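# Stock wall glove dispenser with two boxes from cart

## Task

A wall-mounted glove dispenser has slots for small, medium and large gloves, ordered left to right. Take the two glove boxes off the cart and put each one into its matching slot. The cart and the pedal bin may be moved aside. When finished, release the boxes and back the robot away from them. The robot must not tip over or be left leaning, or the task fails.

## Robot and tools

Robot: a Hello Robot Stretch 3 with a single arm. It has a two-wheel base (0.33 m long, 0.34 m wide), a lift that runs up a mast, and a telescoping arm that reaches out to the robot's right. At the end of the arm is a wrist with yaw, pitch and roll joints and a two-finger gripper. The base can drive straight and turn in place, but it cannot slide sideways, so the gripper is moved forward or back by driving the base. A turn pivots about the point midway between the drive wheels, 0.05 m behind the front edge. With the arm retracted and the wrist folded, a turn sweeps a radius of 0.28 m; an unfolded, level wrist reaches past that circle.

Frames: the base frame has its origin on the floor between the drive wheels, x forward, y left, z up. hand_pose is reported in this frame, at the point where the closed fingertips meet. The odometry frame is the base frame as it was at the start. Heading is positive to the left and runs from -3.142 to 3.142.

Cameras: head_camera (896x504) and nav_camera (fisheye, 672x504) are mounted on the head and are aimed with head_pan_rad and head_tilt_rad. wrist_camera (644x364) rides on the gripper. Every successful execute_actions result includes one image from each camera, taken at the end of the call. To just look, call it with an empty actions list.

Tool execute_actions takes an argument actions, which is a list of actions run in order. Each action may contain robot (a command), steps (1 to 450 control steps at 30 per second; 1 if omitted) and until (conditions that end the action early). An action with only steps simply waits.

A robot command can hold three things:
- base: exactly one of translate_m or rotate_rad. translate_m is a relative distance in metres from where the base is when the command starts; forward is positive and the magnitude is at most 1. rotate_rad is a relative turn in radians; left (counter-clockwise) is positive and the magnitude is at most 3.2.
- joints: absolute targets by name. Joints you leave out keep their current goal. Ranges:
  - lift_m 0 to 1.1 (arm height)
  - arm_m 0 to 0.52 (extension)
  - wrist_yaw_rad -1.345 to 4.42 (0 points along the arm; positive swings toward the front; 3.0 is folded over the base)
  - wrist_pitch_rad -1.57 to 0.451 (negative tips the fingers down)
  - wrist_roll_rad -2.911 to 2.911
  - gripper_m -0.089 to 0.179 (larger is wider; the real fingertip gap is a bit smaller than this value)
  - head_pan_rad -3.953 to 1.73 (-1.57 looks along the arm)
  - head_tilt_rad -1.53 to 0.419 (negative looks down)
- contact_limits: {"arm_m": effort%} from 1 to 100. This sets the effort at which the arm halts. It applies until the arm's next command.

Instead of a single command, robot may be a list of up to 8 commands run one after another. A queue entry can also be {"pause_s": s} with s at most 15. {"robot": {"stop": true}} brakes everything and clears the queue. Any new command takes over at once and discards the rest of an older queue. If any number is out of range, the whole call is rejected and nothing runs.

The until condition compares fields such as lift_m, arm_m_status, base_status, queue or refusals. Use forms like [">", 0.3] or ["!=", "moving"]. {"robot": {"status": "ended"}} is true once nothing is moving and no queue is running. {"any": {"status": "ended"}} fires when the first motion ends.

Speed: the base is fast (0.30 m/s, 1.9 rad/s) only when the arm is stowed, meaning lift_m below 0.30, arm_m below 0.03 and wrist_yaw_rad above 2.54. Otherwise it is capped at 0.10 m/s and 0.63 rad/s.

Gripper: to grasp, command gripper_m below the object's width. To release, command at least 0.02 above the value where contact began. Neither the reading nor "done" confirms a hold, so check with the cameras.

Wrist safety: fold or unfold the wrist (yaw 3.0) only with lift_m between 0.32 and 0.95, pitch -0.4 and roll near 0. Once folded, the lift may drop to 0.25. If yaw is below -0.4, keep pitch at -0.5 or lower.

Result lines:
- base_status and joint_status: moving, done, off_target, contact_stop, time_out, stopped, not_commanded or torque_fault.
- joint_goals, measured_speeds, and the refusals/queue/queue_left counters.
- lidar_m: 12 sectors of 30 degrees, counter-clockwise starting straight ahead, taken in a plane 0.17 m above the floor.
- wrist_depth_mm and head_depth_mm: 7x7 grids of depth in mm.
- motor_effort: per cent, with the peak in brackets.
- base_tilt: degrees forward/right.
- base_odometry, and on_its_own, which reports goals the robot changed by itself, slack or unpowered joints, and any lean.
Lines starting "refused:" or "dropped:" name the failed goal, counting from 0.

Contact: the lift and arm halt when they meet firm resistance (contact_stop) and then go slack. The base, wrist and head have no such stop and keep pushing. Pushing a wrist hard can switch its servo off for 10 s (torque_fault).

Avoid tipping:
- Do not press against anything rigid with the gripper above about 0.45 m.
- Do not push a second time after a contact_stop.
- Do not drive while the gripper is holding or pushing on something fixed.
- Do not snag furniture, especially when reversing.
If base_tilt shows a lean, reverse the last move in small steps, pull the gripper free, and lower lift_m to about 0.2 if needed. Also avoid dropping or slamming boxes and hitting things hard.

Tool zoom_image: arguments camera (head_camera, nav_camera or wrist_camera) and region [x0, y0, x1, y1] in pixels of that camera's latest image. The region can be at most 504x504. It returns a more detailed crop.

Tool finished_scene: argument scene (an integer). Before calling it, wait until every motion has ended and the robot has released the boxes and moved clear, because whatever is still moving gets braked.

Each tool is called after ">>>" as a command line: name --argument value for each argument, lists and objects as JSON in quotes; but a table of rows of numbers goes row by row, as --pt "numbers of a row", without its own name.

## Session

>>> execute_actions --actions '[]'

Scene clock: 0.00 s.
robot.base_odometry: x=+0.000 y=+0.000 heading=+0.000 (m, m, rad; robot's odometry frame)
robot.turned_by_wheels: +0.000 (rad since the last result)
robot.turned_by_imu: +0.000 (rad since the last result)
robot.base_tilt: forward=-0.1 right=+0.0 (deg)
robot.lidar_m: 2.47 2.46 2.02 1.06 1.06 1.18 1.87 1.84 2.48 2.09 1.78 1.86
robot.head_depth_mm: 2136 2883 2984 2958 3015 3002 2293 / 2142 2828 2856 2839 2882 2867 2340 / 2136 2693 2731 2749 2728 2765 2297 / 2154 2606 2597 2622 2659 2625 2298 / 2126 2468 2491 2520 2508 2550 2298 / 2155 2394 2418 2417 2420 2448 2283 / 2159 2322 2301 2341 2347 2374 2310
robot.base_status: not_commanded
robot.joint_positions: lift_m=+0.568 arm_m=-0.002 wrist_yaw_rad=+2.897 wrist_pitch_rad=-0.481 wrist_roll_rad=+0.001 gripper_m=+0.037 head_pan_rad=+0.010 head_tilt_rad=+0.002
robot.joint_goals: lift_m=+0.568 arm_m=-0.002 wrist_yaw_rad=+2.897 wrist_pitch_rad=-0.481 wrist_roll_rad=+0.001 gripper_m=+0.037 head_pan_rad=+0.010 head_tilt_rad=+0.002
robot.joint_status: lift_m=not_commanded arm_m=not_commanded wrist_yaw_rad=not_commanded wrist_pitch_rad=not_commanded wrist_roll_rad=not_commanded gripper_m=not_commanded head_pan_rad=not_commanded head_tilt_rad=not_commanded
robot.measured_speeds: translate_m=+0.000 rotate_rad=+0.000 lift_m=+0.000 arm_m=+0.000 wrist_yaw_rad=+0.000 wrist_pitch_rad=+0.000 wrist_roll_rad=+0.000 head_pan_rad=+0.000 head_tilt_rad=+0.000
robot: refusals=0 queue=idle queue_left=0
robot.motor_effort: left_wheel=-1 right_wheel=-1 lift_m=+33 arm_m=+0 wrist_yaw_rad=-2 wrist_pitch_rad=+4 wrist_roll_rad=+0 gripper_m=+1 head_pan_rad=+0 head_tilt_rad=+2 (%)
robot.hand_pose: x=+0.0311 y=+0.0664 z=+0.5664 quat_wxyz=(+0.251, +0.702, +0.083, +0.661) (m; robot's base frame)
robot.wrist_depth_mm: - 922 - - - - - / - 987 - - - - - / - - - - - - - / - - - - - - - / 963 - 954 931 939 926 916 / 821 - - 820 824 800 793 / 734 711 698 707 689 701 698
pictures: head_camera (sideways: a quarter turn clockwise sets it upright), nav_camera (sideways: a quarter turn counterclockwise sets it upright), wrist_camera
Images, in order (width x height): head_camera 896x504, nav_camera 672x504, wrist_camera 644x364.

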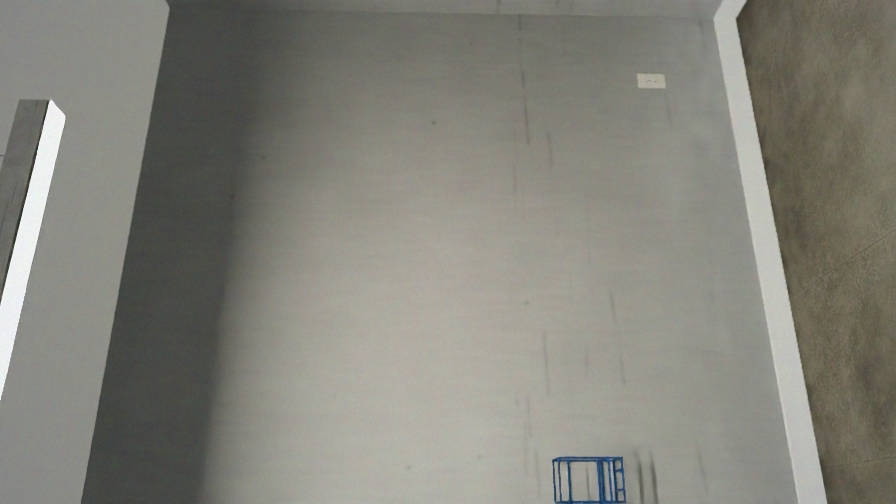

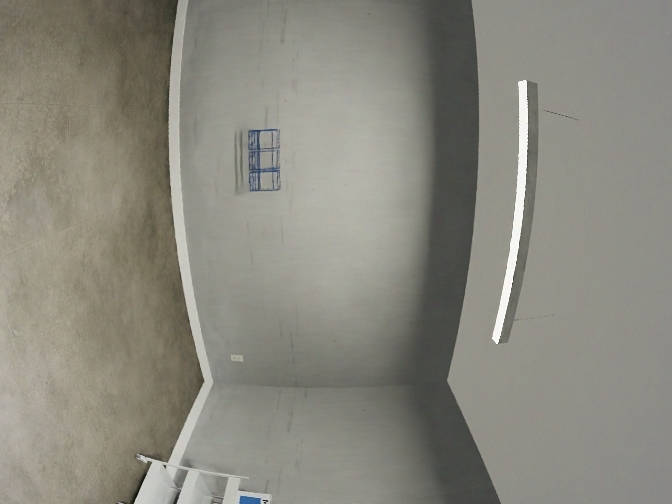

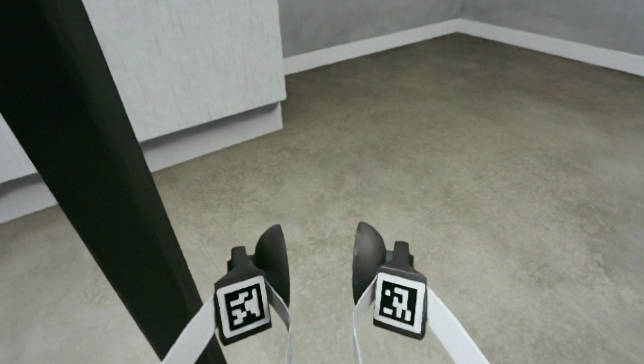

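>>> execute_actions --actions '[{"robot":[{"base":{"rotate_rad":-0.51},"joints":{"lift_m":0.28,"wrist_yaw_rad":3.0,"wrist_pitch_rad":-0.4}},{"base":{"translate_m":1.0}},{"base":{"translate_m":0.3}},{"base":{"rotate_rad":0.87},"joints":{"head_pan_rad":-1.57,"head_tilt_rad":-0.7,"lift_m":0.765,"gripper_m":0.179}},{"joints":{"wrist_yaw_rad":0}},{"joints":{"wrist_pitch_rad":0}}],"steps":450,"until":{"robot":{"status":"ended"}}},{"steps":450,"until":{"robot":{"status":"ended"}}}]'

Scene clock: 28.10 s.
robot.base_odometry: x=+1.135 y=-0.634 heading=+0.360 (m, m, rad; robot's odometry frame)
robot.turned_by_wheels: +0.360 (rad since the last result)
robot.turned_by_imu: +0.362 (rad since the last result)
robot.base_tilt: forward=-0.1 right=+0.0 (deg)
robot.lidar_m: 1.59 1.67 2.34 2.05 2.12 2.78 2.72 1.53 0.72 0.70 0.73 1.64
robot.head_depth_mm: 968 1092 1239 1430 1601 1399 - / 967 1088 1217 1059 1584 1396 - / 968 1083 862 967 1188 1306 - / 967 1088 922 982 1186 - - / 972 1066 949 990 1182 1320 1199 / 970 1064 899 974 1170 1316 1196 / 968 1090 1228 1403 1580 1359 1192
robot.base_status: done (rotate_rad +0.8698 of +0.8700)
robot.joint_positions: lift_m=+0.765 arm_m=-0.002 wrist_yaw_rad=+0.002 wrist_pitch_rad=-0.025 wrist_roll_rad=+0.001 gripper_m=+0.179 head_pan_rad=-1.563 head_tilt_rad=-0.692
robot.joint_goals: lift_m=+0.765 arm_m=-0.002 wrist_yaw_rad=+0.000 wrist_pitch_rad=+0.000 wrist_roll_rad=+0.001 gripper_m=+0.179 head_pan_rad=-1.570 head_tilt_rad=-0.700
robot.joint_status: lift_m=done arm_m=not_commanded wrist_yaw_rad=done wrist_pitch_rad=done wrist_roll_rad=not_commanded gripper_m=done head_pan_rad=done head_tilt_rad=done
robot.measured_speeds: translate_m=+0.000 rotate_rad=+0.000 lift_m=+0.000 arm_m=+0.000 wrist_yaw_rad=+0.000 wrist_pitch_rad=+0.000 wrist_roll_rad=+0.000 head_pan_rad=+0.000 head_tilt_rad=+0.000
robot: refusals=0 queue=done queue_left=0
robot.motor_effort: left_wheel=-3(9) right_wheel=+2(7) lift_m=+37(38) arm_m=+0(0) wrist_yaw_rad=-2(3) wrist_pitch_rad=+8(8) wrist_roll_rad=+0(0) gripper_m=+0(85) head_pan_rad=-3(41) head_tilt_rad=-5(40) (%)
robot.hand_pose: x=-0.0209 y=-0.3987 z=+0.8730 quat_wxyz=(+0.707, +0.010, -0.707, -0.009) (m; robot's base frame)
robot.wrist_depth_mm: 807 820 799 799 798 815 798 / 836 851 819 805 821 823 826 / 850 869 880 848 833 855 831 / 886 877 584 861 858 858 867 / 902 910 605 621 679 891 898 / 948 917 493 489 489 918 923 / - 992 862 829 855 949 -
pictures: head_camera (sideways: a quarter turn clockwise sets it upright), nav_camera (sideways: a quarter turn counterclockwise sets it upright), wrist_camera
Images, in order (width x height): head_camera 896x504, nav_camera 672x504, wrist_camera 644x364.

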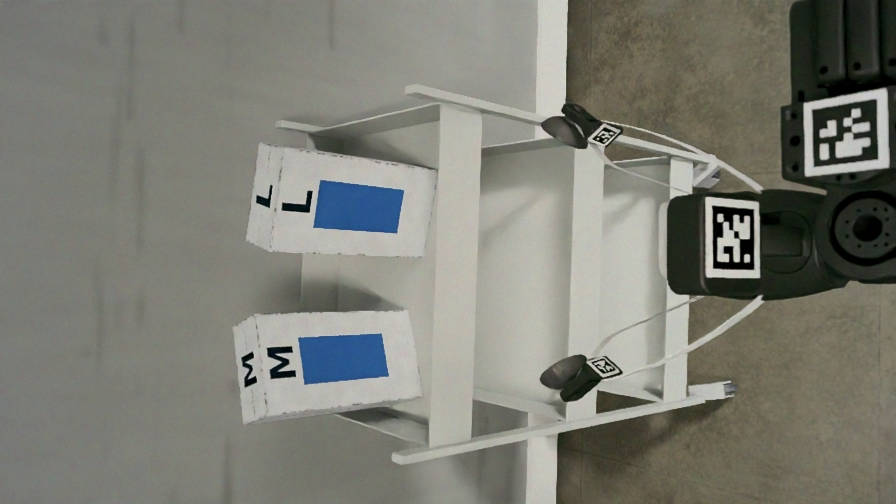

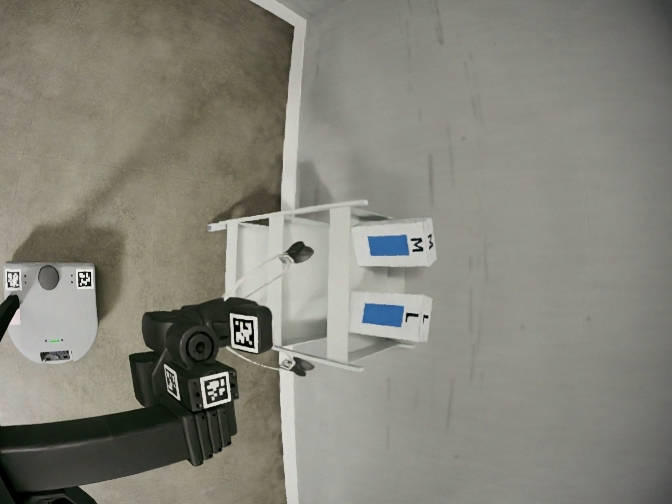

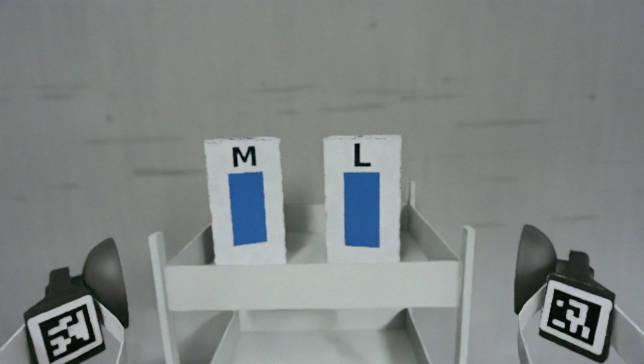

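>>> execute_actions --actions '[{"robot":{"base":{"translate_m":-0.03},"joints":{"arm_m":0.33,"wrist_yaw_rad":-0.2,"lift_m":0.775}},"steps":450,"until":{"robot":{"status":"ended"}}}]'

Scene clock: 35.07 s.
robot.base_odometry: x=+1.107 y=-0.645 heading=+0.360 (m, m, rad; robot's odometry frame)
robot.turned_by_wheels: +0.000 (rad since the last result)
robot.turned_by_imu: -0.001 (rad since the last result)
robot.base_tilt: forward=-0.1 right=+0.0 (deg)
robot.lidar_m: 1.62 1.70 2.39 2.04 2.12 2.76 2.68 1.53 0.71 0.70 0.73 1.64
robot.head_depth_mm: 968 1082 1232 1442 1609 - - / 971 1089 1236 1376 - 1394 1196 / 968 1087 857 - 1186 1332 1205 / 960 1085 855 - 1177 1321 1204 / 965 1088 1078 1007 1176 1323 1202 / 964 1068 885 974 1172 1297 1199 / 967 1084 1231 1341 1561 1370 1196
robot.base_status: done (translate_m -0.0300 of -0.0300)
robot.joint_positions: lift_m=+0.775 arm_m=+0.330 wrist_yaw_rad=-0.199 wrist_pitch_rad=-0.024 wrist_roll_rad=+0.001 gripper_m=+0.179 head_pan_rad=-1.563 head_tilt_rad=-0.692
robot.joint_goals: lift_m=+0.775 arm_m=+0.330 wrist_yaw_rad=-0.200 wrist_pitch_rad=+0.000 wrist_roll_rad=+0.001 gripper_m=+0.179 head_pan_rad=-1.570 head_tilt_rad=-0.700
robot.joint_status: lift_m=done arm_m=done wrist_yaw_rad=done wrist_pitch_rad=done wrist_roll_rad=not_commanded gripper_m=done head_pan_rad=done head_tilt_rad=done
robot.measured_speeds: translate_m=+0.000 rotate_rad=+0.000 lift_m=+0.000 arm_m=+0.000 wrist_yaw_rad=+0.000 wrist_pitch_rad=+0.000 wrist_roll_rad=+0.000 head_pan_rad=+0.000 head_tilt_rad=+0.000
robot: refusals=0 queue=done queue_left=0
robot.motor_effort: left_wheel=-3(7) right_wheel=+2(3) lift_m=+37(38) arm_m=+6(9) wrist_yaw_rad=+0(3) wrist_pitch_rad=+8(8) wrist_roll_rad=+0(0) gripper_m=+0(0) head_pan_rad=-3(3) head_tilt_rad=-5(4) (%)
robot.hand_pose: x=-0.0720 y=-0.7251 z=+0.8834 quat_wxyz=(+0.703, -0.062, -0.704, -0.079) (m; robot's base frame)
robot.wrist_depth_mm: 447 462 484 511 535 568 600 / 454 484 508 533 553 590 628 / 470 492 514 541 563 601 642 / 471 500 506 246 583 621 673 / 235 516 229 227 603 653 687 / 236 521 236 234 624 654 721 / - 447 245 242 398 681 -
pictures: head_camera (sideways: a quarter turn clockwise sets it upright), nav_camera (sideways: a quarter turn counterclockwise sets it upright), wrist_camera
Images, in order (width x height): head_camera 896x504, nav_camera 672x504, wrist_camera 644x364.

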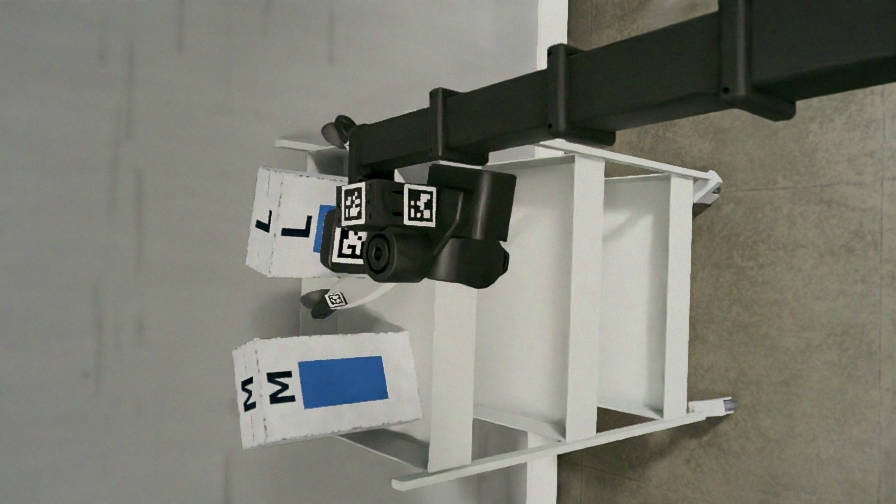

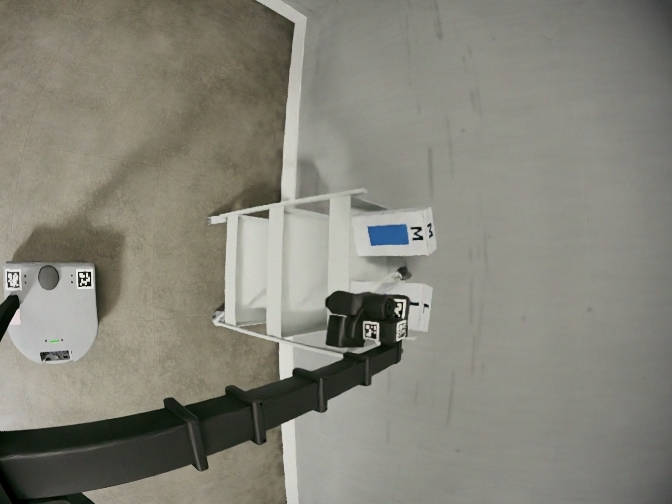

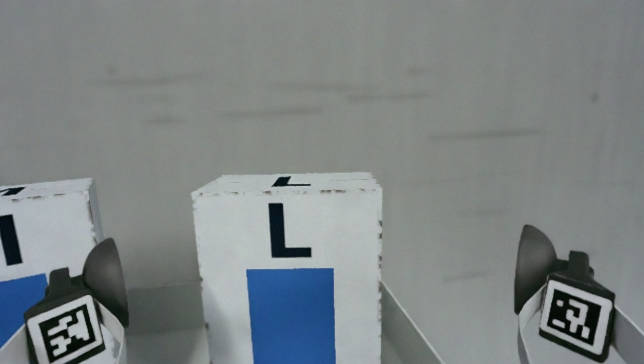

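>>> execute_actions --actions '[{"robot":[{"joints":{"lift_m":0.765}},{"joints":{"arm_m":0.433}},{"joints":{"gripper_m":0.075}},{"pause_s":0.4},{"joints":{"lift_m":1.03}},{"joints":{"arm_m":0,"wrist_yaw_rad":0}},{"base":{"rotate_rad":0.8}},{"base":{"translate_m":1}}],"steps":450,"until":{"robot":{"status":"ended"}}},{"steps":450,"until":{"robot":{"status":"ended"}}},{"robot":[{"base":{"translate_m":0.22}},{"base":{"rotate_rad":0.76},"joints":{"arm_m":0.15,"wrist_pitch_rad":0.06}}],"steps":450,"until":{"robot":{"status":"ended"}}}]'

Scene clock: 71.57 s.
robot.base_odometry: x=+1.594 y=+0.473 heading=+1.920 (m, m, rad; robot's odometry frame)
robot.turned_by_wheels: +1.560 (rad since the last result)
robot.turned_by_imu: +1.570 (rad since the last result)
robot.base_tilt: forward=-0.1 right=+0.0 (deg)
robot.lidar_m: 1.74 1.56 1.63 3.47 2.79 1.69 2.01 1.11 0.83 0.80 0.84 1.17
robot.head_depth_mm: - 760 - 1023 1219 1374 1221 / - - - 1024 1216 1370 1217 / 666 - - 1019 1214 1359 1212 / 660 - - 1018 1215 1365 1207 / 664 477 554 1019 1216 1353 1204 / 685 770 853 972 1196 1352 1192 / 686 769 873 1013 1201 1351 1190
robot.base_status: done (rotate_rad +0.7598 of +0.7600)
robot.joint_positions: lift_m=+1.030 arm_m=+0.150 wrist_yaw_rad=+0.001 wrist_pitch_rad=-0.029 wrist_roll_rad=+0.001 gripper_m=+0.076 head_pan_rad=-1.563 head_tilt_rad=-0.692
robot.joint_goals: lift_m=+1.030 arm_m=+0.150 wrist_yaw_rad=+0.000 wrist_pitch_rad=+0.060 wrist_roll_rad=+0.001 gripper_m=+0.075 head_pan_rad=-1.570 head_tilt_rad=-0.700
robot.joint_status: lift_m=done arm_m=done wrist_yaw_rad=done wrist_pitch_rad=off_target wrist_roll_rad=not_commanded gripper_m=done head_pan_rad=done head_tilt_rad=done
robot.measured_speeds: translate_m=+0.000 rotate_rad=+0.000 lift_m=+0.000 arm_m=+0.000 wrist_yaw_rad=+0.000 wrist_pitch_rad=+0.000 wrist_roll_rad=+0.000 head_pan_rad=+0.000 head_tilt_rad=+0.000
robot: refusals=0 queue=dropped queue_left=0
robot.motor_effort: left_wheel=-3(7) right_wheel=+2(6) lift_m=+42(44) arm_m=+5(3) wrist_yaw_rad=-1(7) wrist_pitch_rad=+27(31) wrist_roll_rad=+0(0) gripper_m=-20(95) head_pan_rad=-4(4) head_tilt_rad=-4(4) (%)
robot.hand_pose: x=-0.0212 y=-0.5501 z=+1.1368 quat_wxyz=(+0.707, +0.011, -0.707, -0.010) (m; robot's base frame)
robot.wrist_depth_mm: 376 378 376 380 380 381 382 / 389 385 389 388 389 389 386 / 403 400 403 398 400 398 399 / 415 409 408 410 409 411 414 / 426 417 126 125 124 423 429 / 443 281 128 127 126 126 446 / 454 133 131 130 129 453 457
pictures: head_camera (sideways: a quarter turn clockwise sets it upright), nav_camera (sideways: a quarter turn counterclockwise sets it upright), wrist_camera
Images, in order (width x height): head_camera 896x504, nav_camera 672x504, wrist_camera 644x364.

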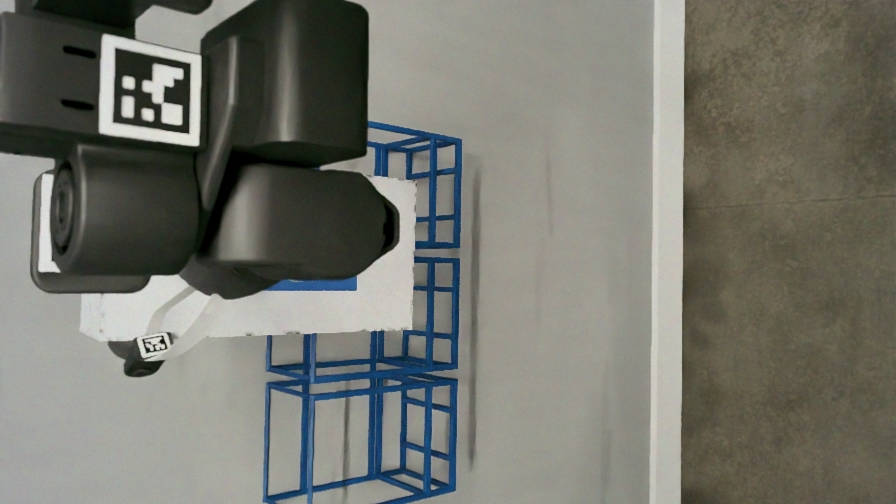

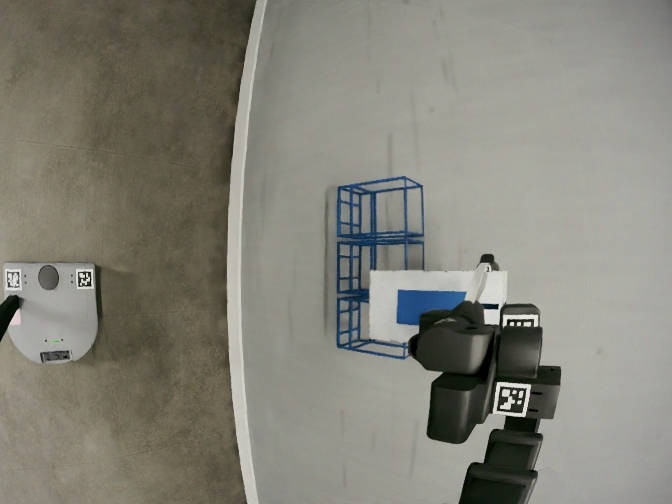

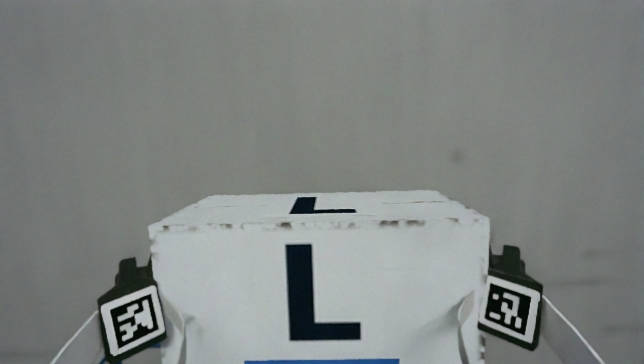

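>>> execute_actions --actions '[{"robot":{"base":{"translate_m":-0.083},"joints":{"arm_m":0.35,"lift_m":1.055,"wrist_pitch_rad":0.08}},"steps":450,"until":{"robot":{"status":"ended"}}}]'

Scene clock: 80.57 s.
robot.base_odometry: x=+1.622 y=+0.395 heading=+1.920 (m, m, rad; robot's odometry frame)
robot.turned_by_wheels: +0.000 (rad since the last result)
robot.turned_by_imu: -0.001 (rad since the last result)
robot.base_tilt: forward=-0.1 right=+0.0 (deg)
robot.lidar_m: 1.82 1.62 1.75 3.47 2.69 1.61 1.93 1.11 0.83 0.80 0.84 1.16
robot.head_depth_mm: 699 770 879 1023 1220 1369 1222 / 683 768 877 1016 1218 1366 1210 / - 757 859 1021 1217 1363 1218 / - 681 875 1014 1213 1360 1203 / 627 742 876 969 1206 1360 1205 / 681 767 870 1016 1194 1354 1197 / 682 764 849 1008 1202 1352 1191
robot.base_status: done (translate_m -0.0830 of -0.0830)
robot.joint_positions: lift_m=+1.055 arm_m=+0.350 wrist_yaw_rad=+0.000 wrist_pitch_rad=-0.011 wrist_roll_rad=+0.001 gripper_m=+0.076 head_pan_rad=-1.563 head_tilt_rad=-0.692
robot.joint_goals: lift_m=+1.055 arm_m=+0.350 wrist_yaw_rad=+0.000 wrist_pitch_rad=+0.080 wrist_roll_rad=+0.001 gripper_m=+0.075 head_pan_rad=-1.570 head_tilt_rad=-0.700
robot.joint_status: lift_m=done arm_m=done wrist_yaw_rad=done wrist_pitch_rad=off_target wrist_roll_rad=not_commanded gripper_m=done head_pan_rad=done head_tilt_rad=done
robot.measured_speeds: translate_m=+0.000 rotate_rad=+0.000 lift_m=+0.000 arm_m=+0.000 wrist_yaw_rad=+0.000 wrist_pitch_rad=+0.000 wrist_roll_rad=+0.000 head_pan_rad=+0.000 head_tilt_rad=+0.000
robot: refusals=0 queue=dropped queue_left=0
robot.motor_effort: left_wheel=-3(6) right_wheel=+3(6) lift_m=+43(43) arm_m=+6(7) wrist_yaw_rad=-1(2) wrist_pitch_rad=+28(32) wrist_roll_rad=-1(0) gripper_m=-20(20) head_pan_rad=-4(3) head_tilt_rad=-4(4) (%)
robot.hand_pose: x=-0.0215 y=-0.7506 z=+1.1664 quat_wxyz=(+0.707, +0.004, -0.707, -0.004) (m; robot's base frame)
robot.wrist_depth_mm: 192 192 192 192 192 193 192 / 197 197 197 198 197 197 197 / 201 202 202 202 201 203 202 / 207 208 208 207 206 209 208 / 213 213 126 125 124 212 215 / 221 174 128 127 126 126 221 / 227 133 131 130 129 229 229
pictures: head_camera (sideways: a quarter turn clockwise sets it upright), nav_camera (sideways: a quarter turn counterclockwise sets it upright), wrist_camera
Images, in order (width x height): head_camera 896x504, nav_camera 672x504, wrist_camera 644x364.

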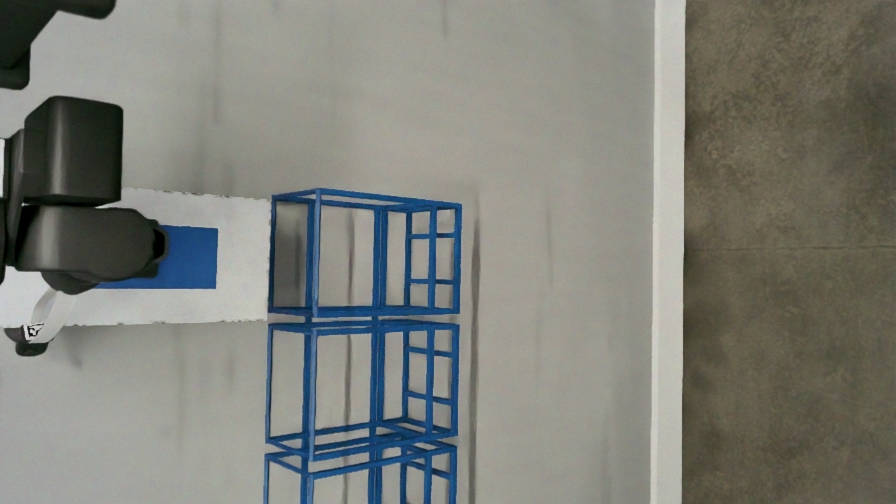

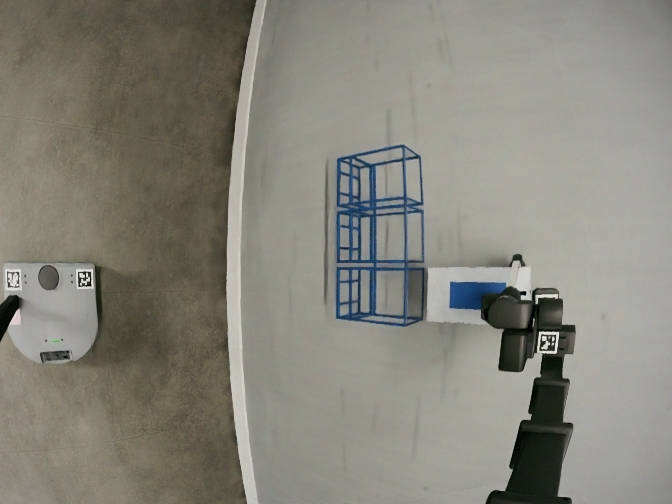

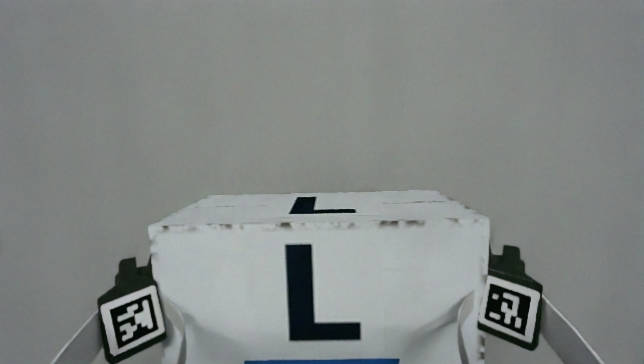

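Box centre 259 vs slot 252.

>>> execute_actions --actions '[{"robot":[{"base":{"translate_m":-0.008}},{"joints":{"lift_m":0.965}}],"steps":450,"until":{"robot":{"status":"ended"}}}]'

Scene clock: 85.57 s.
robot.base_odometry: x=+1.625 y=+0.388 heading=+1.920 (m, m, rad; robot's odometry frame)
robot.turned_by_wheels: +0.000 (rad since the last result)
robot.turned_by_imu: -0.001 (rad since the last result)
robot.base_tilt: forward=-0.1 right=+0.0 (deg)
robot.lidar_m: 1.82 1.63 1.76 3.47 2.67 1.60 1.92 1.11 0.83 0.80 0.84 1.16
robot.head_depth_mm: 687 - - 1032 1211 1371 1217 / 674 789 876 1015 1217 1365 1218 / 665 - 878 1017 1213 1361 1213 / 669 - 778 1016 1208 1352 1205 / 673 739 798 1014 1215 1356 1196 / 683 764 873 1009 1207 1347 1200 / 681 764 852 987 1201 1345 1192
robot.base_status: done (translate_m -0.0080 of -0.0080)
robot.joint_positions: lift_m=+0.965 arm_m=+0.350 wrist_yaw_rad=+0.000 wrist_pitch_rad=-0.010 wrist_roll_rad=+0.001 gripper_m=+0.076 head_pan_rad=-1.563 head_tilt_rad=-0.692
robot.joint_goals: lift_m=+0.965 arm_m=+0.350 wrist_yaw_rad=+0.000 wrist_pitch_rad=+0.080 wrist_roll_rad=+0.001 gripper_m=+0.075 head_pan_rad=-1.570 head_tilt_rad=-0.700
robot.joint_status: lift_m=done arm_m=done wrist_yaw_rad=done wrist_pitch_rad=off_target wrist_roll_rad=not_commanded gripper_m=done head_pan_rad=done head_tilt_rad=done
robot.measured_speeds: translate_m=+0.000 rotate_rad=+0.000 lift_m=+0.000 arm_m=+0.000 wrist_yaw_rad=+0.000 wrist_pitch_rad=+0.000 wrist_roll_rad=+0.000 head_pan_rad=+0.000 head_tilt_rad=+0.000
robot: refusals=0 queue=done queue_left=0
robot.motor_effort: left_wheel=-3(6) right_wheel=+2(3) lift_m=+35(44) arm_m=+5(5) wrist_yaw_rad=+0(0) wrist_pitch_rad=+28(28) wrist_roll_rad=+0(0) gripper_m=-21(20) head_pan_rad=-3(3) head_tilt_rad=-5(4) (%)
robot.hand_pose: x=-0.0216 y=-0.7506 z=+1.0769 quat_wxyz=(+0.707, +0.004, -0.707, -0.004) (m; robot's base frame)
robot.wrist_depth_mm: 191 191 190 192 192 192 192 / 196 196 197 197 197 198 197 / 203 202 202 202 202 203 203 / 206 208 207 206 205 208 208 / 214 211 126 125 124 214 215 / 221 174 128 127 126 126 221 / 225 133 131 130 129 230 228
pictures: head_camera (sideways: a quarter turn clockwise sets it upright), nav_camera (sideways: a quarter turn counterclockwise sets it upright), wrist_camera
Images, in order (width x height): head_camera 896x504, nav_camera 672x504, wrist_camera 644x364.

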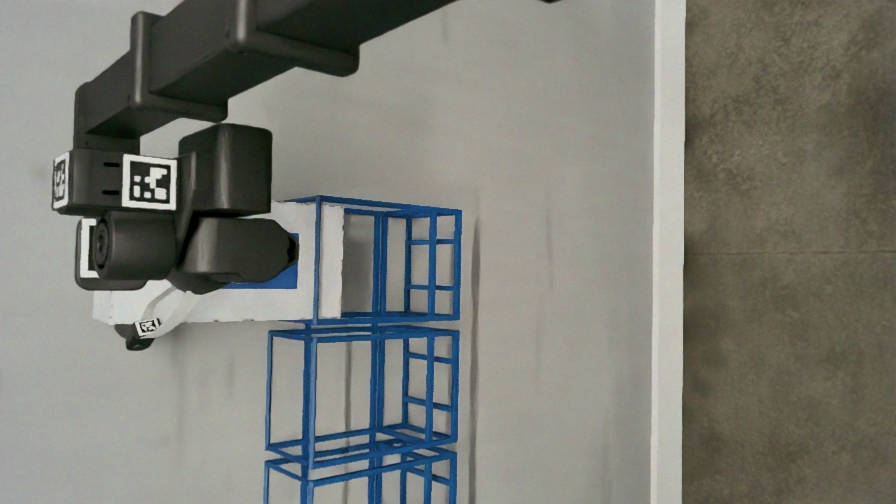

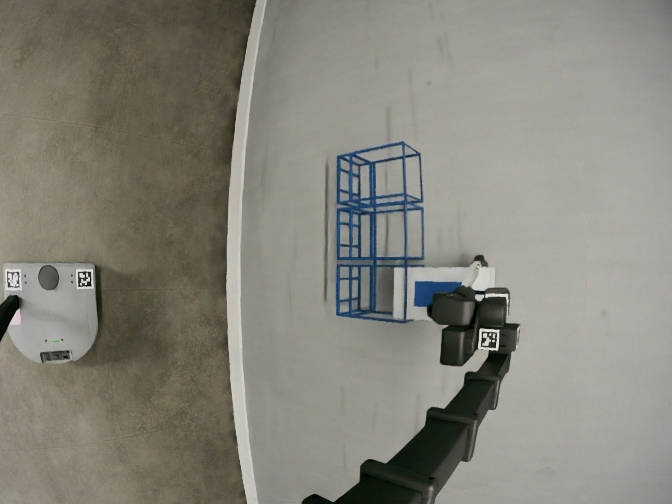

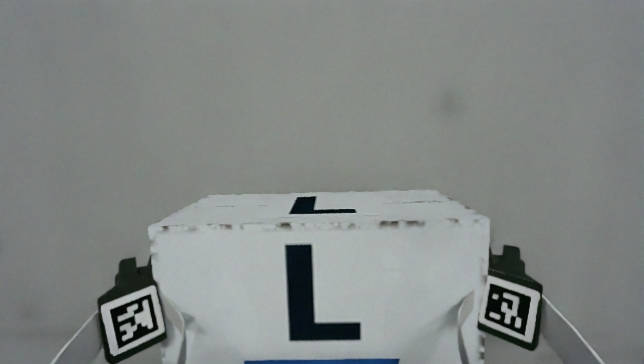

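>>> execute_actions --actions '[{"robot":[{"joints":{"lift_m":0.81}}],"steps":450,"until":{"robot":{"status":"ended"}}},{"robot":[{"joints":{"gripper_m":0.179}},{"joints":{"lift_m":0.86}},{"joints":{"arm_m":0,"wrist_pitch_rad":0}},{"base":{"rotate_rad":-0.69},"joints":{"lift_m":0.765,"wrist_yaw_rad":0.25}},{"base":{"translate_m":-1}},{"base":{"translate_m":-0.11}},{"base":{"rotate_rad":-0.86}},{"joints":{"arm_m":0.24}}],"steps":450,"until":{"robot":{"status":"ended"}}},{"steps":450,"until":{"robot":{"status":"ended"}}}]'

Scene clock: 124.67 s.
robot.base_odometry: x=+1.254 y=-0.658 heading=+0.370 (m, m, rad; robot's odometry frame)
robot.turned_by_wheels: -1.550 (rad since the last result)
robot.turned_by_imu: -1.573 (rad since the last result)
robot.base_tilt: forward=-0.1 right=+0.0 (deg)
robot.lidar_m: 1.49 1.57 2.21 2.12 2.19 2.89 2.81 1.44 0.66 0.64 1.11 1.53
robot.head_depth_mm: 915 1022 1144 957 1527 1437 - / 914 1031 1099 998 - 1298 1195 / 912 1027 1109 1023 1036 1301 1213 / 915 1027 842 - 1041 1305 1209 / 913 1030 858 898 1118 1295 1206 / 916 1026 1168 1354 1540 1370 1194 / 917 1029 1171 1358 1534 1367 1196
robot.base_status: done (rotate_rad -0.8598 of -0.8600)
robot.joint_positions: lift_m=+0.765 arm_m=+0.240 wrist_yaw_rad=+0.249 wrist_pitch_rad=-0.018 wrist_roll_rad=+0.001 gripper_m=+0.179 head_pan_rad=-1.563 head_tilt_rad=-0.692
robot.joint_goals: lift_m=+0.765 arm_m=+0.240 wrist_yaw_rad=+0.250 wrist_pitch_rad=+0.000 wrist_roll_rad=+0.001 gripper_m=+0.179 head_pan_rad=-1.570 head_tilt_rad=-0.700
robot.joint_status: lift_m=done arm_m=done wrist_yaw_rad=done wrist_pitch_rad=done wrist_roll_rad=not_commanded gripper_m=done head_pan_rad=done head_tilt_rad=done
robot.measured_speeds: translate_m=+0.000 rotate_rad=+0.000 lift_m=+0.000 arm_m=+0.000 wrist_yaw_rad=+0.000 wrist_pitch_rad=+0.000 wrist_roll_rad=+0.000 head_pan_rad=+0.000 head_tilt_rad=+0.000
robot: refusals=0 queue=done queue_left=0
robot.motor_effort: left_wheel=+2(6) right_wheel=-3(6) lift_m=+29(36) arm_m=+6(5) wrist_yaw_rad=-1(1) wrist_pitch_rad=+6(28) wrist_roll_rad=+0(0) gripper_m=+0(84) head_pan_rad=-3(3) head_tilt_rad=-5(5) (%)
robot.hand_pose: x=+0.0417 y=-0.6325 z=+0.8751 quat_wxyz=(+0.702, +0.095, -0.701, +0.081) (m; robot's base frame)
robot.wrist_depth_mm: 686 638 591 555 516 488 463 / 716 660 611 565 529 499 470 / 753 687 625 590 539 510 475 / 778 707 652 601 271 512 489 / 792 722 664 625 276 525 507 / 840 741 691 633 286 379 435 / - 787 718 370 295 386 -
pictures: head_camera (sideways: a quarter turn clockwise sets it upright), nav_camera (sideways: a quarter turn counterclockwise sets it upright), wrist_camera
Images, in order (width x height): head_camera 896x504, nav_camera 672x504, wrist_camera 644x364.

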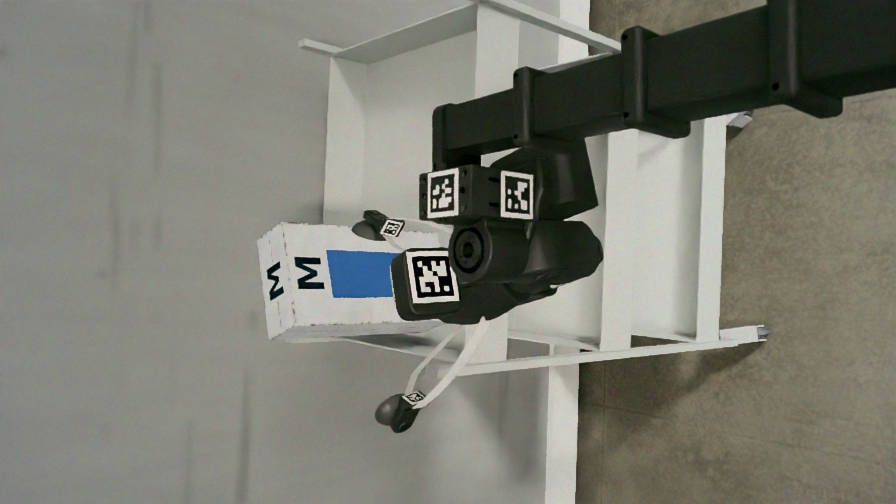

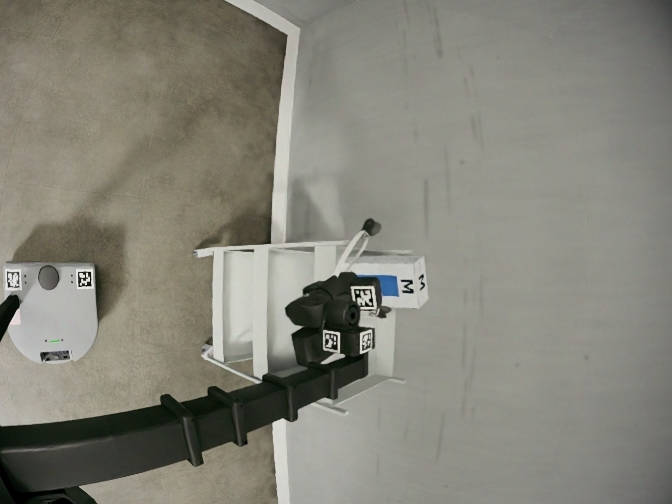

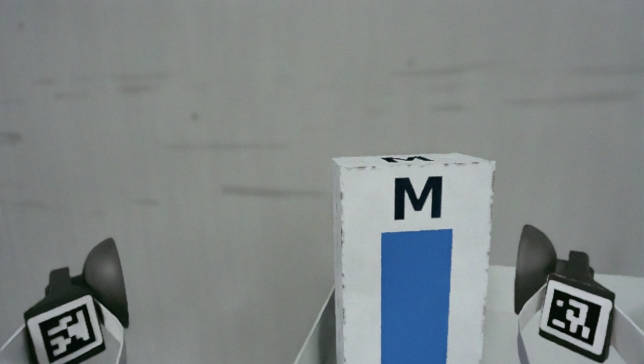

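>>> execute_actions --actions '[{"robot":[{"base":{"translate_m":-0.043}},{"joints":{"arm_m":0.4}}],"steps":450,"until":{"robot":{"status":"ended"}}}]'

Scene clock: 133.53 s.
robot.base_odometry: x=+1.214 y=-0.674 heading=+0.370 (m, m, rad; robot's odometry frame)
robot.turned_by_wheels: +0.000 (rad since the last result)
robot.turned_by_imu: -0.001 (rad since the last result)
robot.base_tilt: forward=-0.1 right=+0.0 (deg)
robot.lidar_m: 1.53 1.61 2.27 2.11 2.19 2.84 2.78 1.44 0.65 0.64 1.10 1.56
robot.head_depth_mm: 912 1026 1160 1266 1571 1470 - / 908 1016 1106 992 - 1259 1193 / 911 1027 1116 856 1129 1301 1212 / 914 1024 1102 857 1117 1296 1211 / 912 1025 819 887 1116 1294 1201 / 915 1023 1142 946 1504 1369 1194 / 914 1024 1165 1360 1540 1364 1192
robot.base_status: done (translate_m -0.0430 of -0.0430)
robot.joint_positions: lift_m=+0.765 arm_m=+0.400 wrist_yaw_rad=+0.249 wrist_pitch_rad=-0.018 wrist_roll_rad=+0.001 gripper_m=+0.179 head_pan_rad=-1.563 head_tilt_rad=-0.692
robot.joint_goals: lift_m=+0.765 arm_m=+0.400 wrist_yaw_rad=+0.250 wrist_pitch_rad=+0.000 wrist_roll_rad=+0.001 gripper_m=+0.179 head_pan_rad=-1.570 head_tilt_rad=-0.700
robot.joint_status: lift_m=done arm_m=done wrist_yaw_rad=done wrist_pitch_rad=done wrist_roll_rad=not_commanded gripper_m=done head_pan_rad=done head_tilt_rad=done
robot.measured_speeds: translate_m=+0.000 rotate_rad=+0.000 lift_m=+0.000 arm_m=+0.000 wrist_yaw_rad=+0.000 wrist_pitch_rad=+0.000 wrist_roll_rad=+0.000 head_pan_rad=+0.000 head_tilt_rad=+0.000
robot: refusals=0 queue=done queue_left=0
robot.motor_effort: left_wheel=+2(4) right_wheel=-2(4) lift_m=+28(29) arm_m=+6(1) wrist_yaw_rad=+0(1) wrist_pitch_rad=+6(6) wrist_roll_rad=+0(0) gripper_m=-1(0) head_pan_rad=-3(4) head_tilt_rad=-5(5) (%)
robot.hand_pose: x=+0.0417 y=-0.7925 z=+0.8751 quat_wxyz=(+0.702, +0.095, -0.701, +0.081) (m; robot's base frame)
robot.wrist_depth_mm: 493 456 425 401 373 350 328 / 507 476 444 412 382 359 339 / 540 492 455 423 393 366 343 / 550 510 453 417 395 375 354 / 586 521 123 125 127 380 362 / 613 125 126 128 131 401 367 / - 568 129 132 135 327 -
pictures: head_camera (sideways: a quarter turn clockwise sets it upright), nav_camera (sideways: a quarter turn counterclockwise sets it upright), wrist_camera
Images, in order (width x height): head_camera 896x504, nav_camera 672x504, wrist_camera 644x364.

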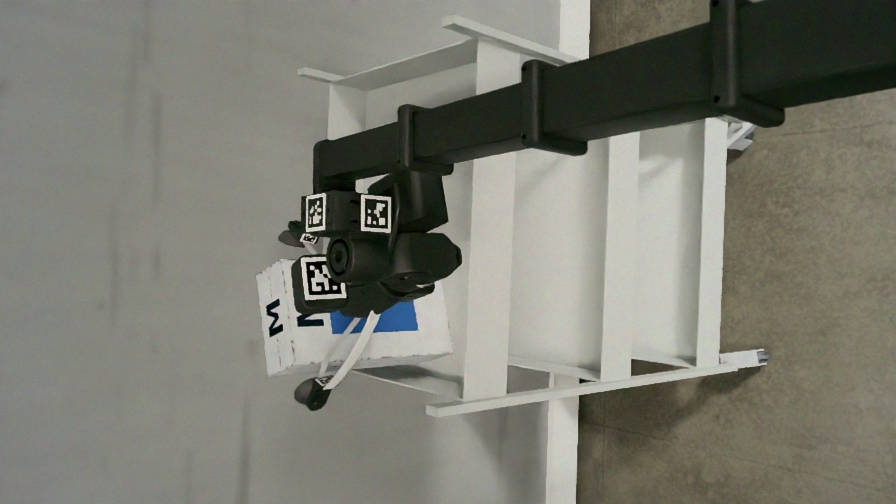

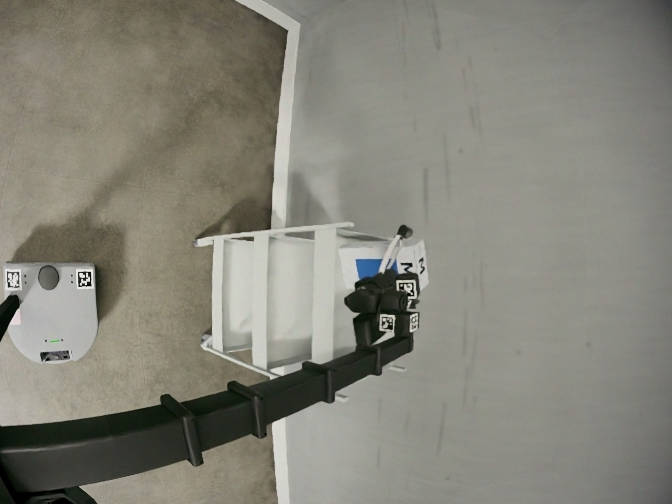

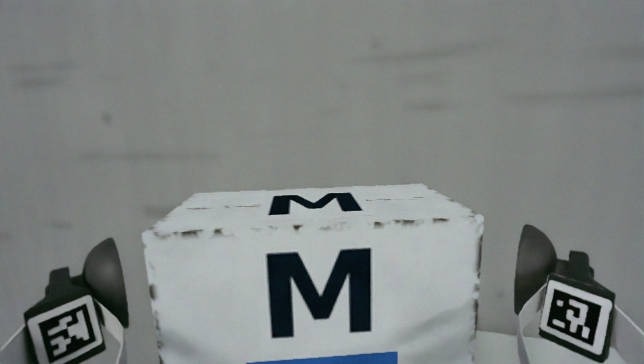

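>>> execute_actions --actions '[{"robot":[{"joints":{"gripper_m":0.075}},{"pause_s":0.4},{"joints":{"lift_m":1.04}},{"joints":{"arm_m":0,"wrist_yaw_rad":-0.06}},{"base":{"rotate_rad":0.93}},{"base":{"translate_m":1}},{"base":{"translate_m":0.245}},{"base":{"rotate_rad":0.63},"joints":{"arm_m":0.2,"wrist_pitch_rad":0.08}}],"steps":450,"until":{"robot":{"status":"ended"}}},{"steps":450,"until":{"robot":{"status":"ended"}}}]'

Scene clock: 168.37 s.
robot.base_odometry: x=+1.547 y=+0.526 heading=+1.930 (m, m, rad; robot's odometry frame)
robot.turned_by_wheels: +1.560 (rad since the last result)
robot.turned_by_imu: +1.571 (rad since the last result)
robot.base_tilt: forward=-0.1 right=+0.0 (deg)
robot.lidar_m: 1.67 1.49 1.55 3.44 2.86 1.74 2.08 1.14 0.85 0.83 0.87 1.22
robot.head_depth_mm: - 798 911 1051 1258 1391 1213 / - - 802 913 1260 1387 1217 / - - 622 1053 1259 1390 1208 / - - 608 1051 1253 1374 1208 / 685 770 855 1052 1256 1378 1201 / 712 797 908 1055 1254 1378 1200 / 711 795 907 1052 1253 1368 1196
robot.base_status: done (rotate_rad +0.6298 of +0.6300)
robot.joint_positions: lift_m=+1.040 arm_m=+0.200 wrist_yaw_rad=-0.059 wrist_pitch_rad=+0.007 wrist_roll_rad=+0.001 gripper_m=+0.076 head_pan_rad=-1.563 head_tilt_rad=-0.692
robot.joint_goals: lift_m=+1.040 arm_m=+0.200 wrist_yaw_rad=-0.060 wrist_pitch_rad=+0.080 wrist_roll_rad=+0.001 gripper_m=+0.075 head_pan_rad=-1.570 head_tilt_rad=-0.700
robot.joint_status: lift_m=done arm_m=done wrist_yaw_rad=done wrist_pitch_rad=off_target wrist_roll_rad=not_commanded gripper_m=done head_pan_rad=done head_tilt_rad=done
robot.measured_speeds: translate_m=+0.000 rotate_rad=+0.000 lift_m=+0.000 arm_m=+0.000 wrist_yaw_rad=+0.000 wrist_pitch_rad=+0.000 wrist_roll_rad=+0.000 head_pan_rad=+0.000 head_tilt_rad=+0.000
robot: refusals=0 queue=dropped queue_left=0
robot.motor_effort: left_wheel=-3(7) right_wheel=+3(6) lift_m=+41(45) arm_m=+5(8) wrist_yaw_rad=-2(7) wrist_pitch_rad=+23(24) wrist_roll_rad=+0(0) gripper_m=-20(96) head_pan_rad=-4(3) head_tilt_rad=-5(5) (%)
robot.hand_pose: x=-0.0366 y=-0.6006 z=+1.1561 quat_wxyz=(+0.707, -0.023, -0.707, -0.019) (m; robot's base frame)
robot.wrist_depth_mm: 346 353 356 361 369 373 378 / 359 358 368 368 373 380 386 / 363 370 374 377 384 390 395 / 375 377 382 389 389 400 406 / 382 382 125 127 129 408 417 / 393 126 127 129 131 275 428 / 403 129 129 131 134 437 440
pictures: head_camera (sideways: a quarter turn clockwise sets it upright), nav_camera (sideways: a quarter turn counterclockwise sets it upright), wrist_camera
Images, in order (width x height): head_camera 896x504, nav_camera 672x504, wrist_camera 644x364.

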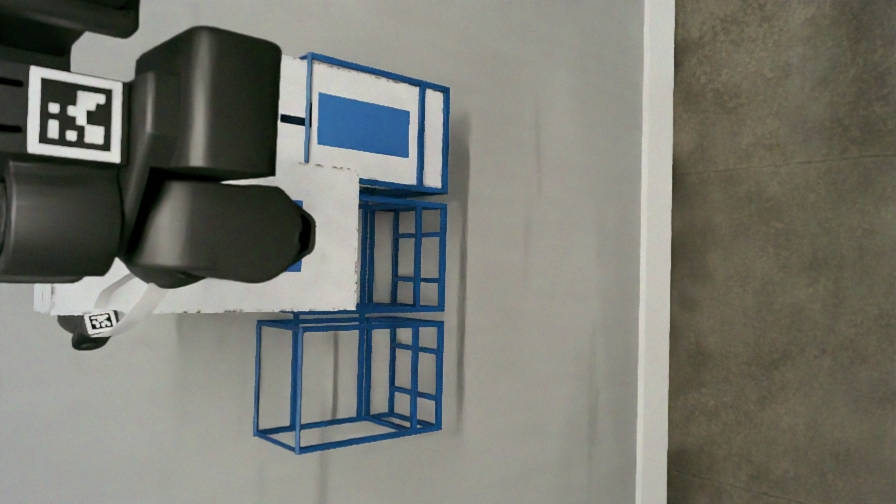

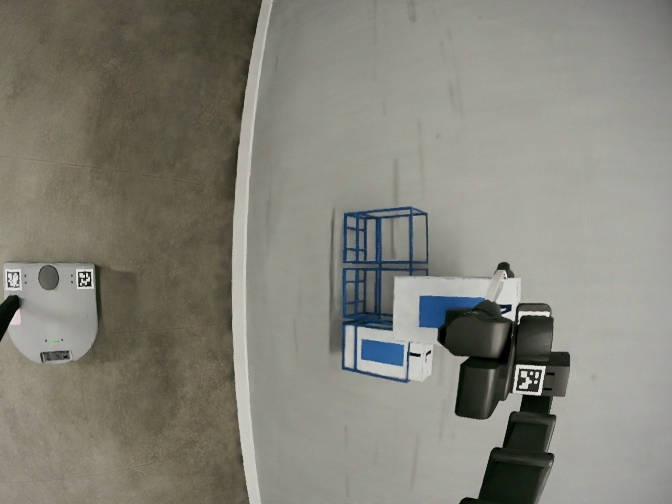

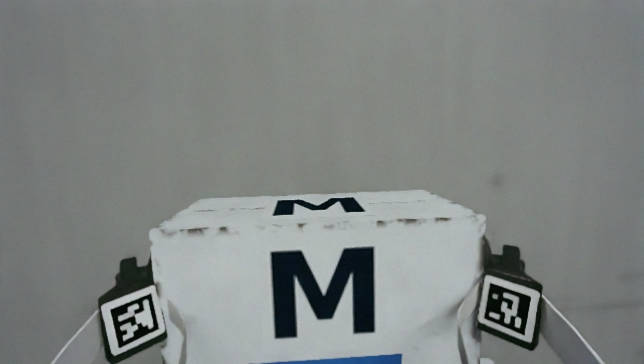

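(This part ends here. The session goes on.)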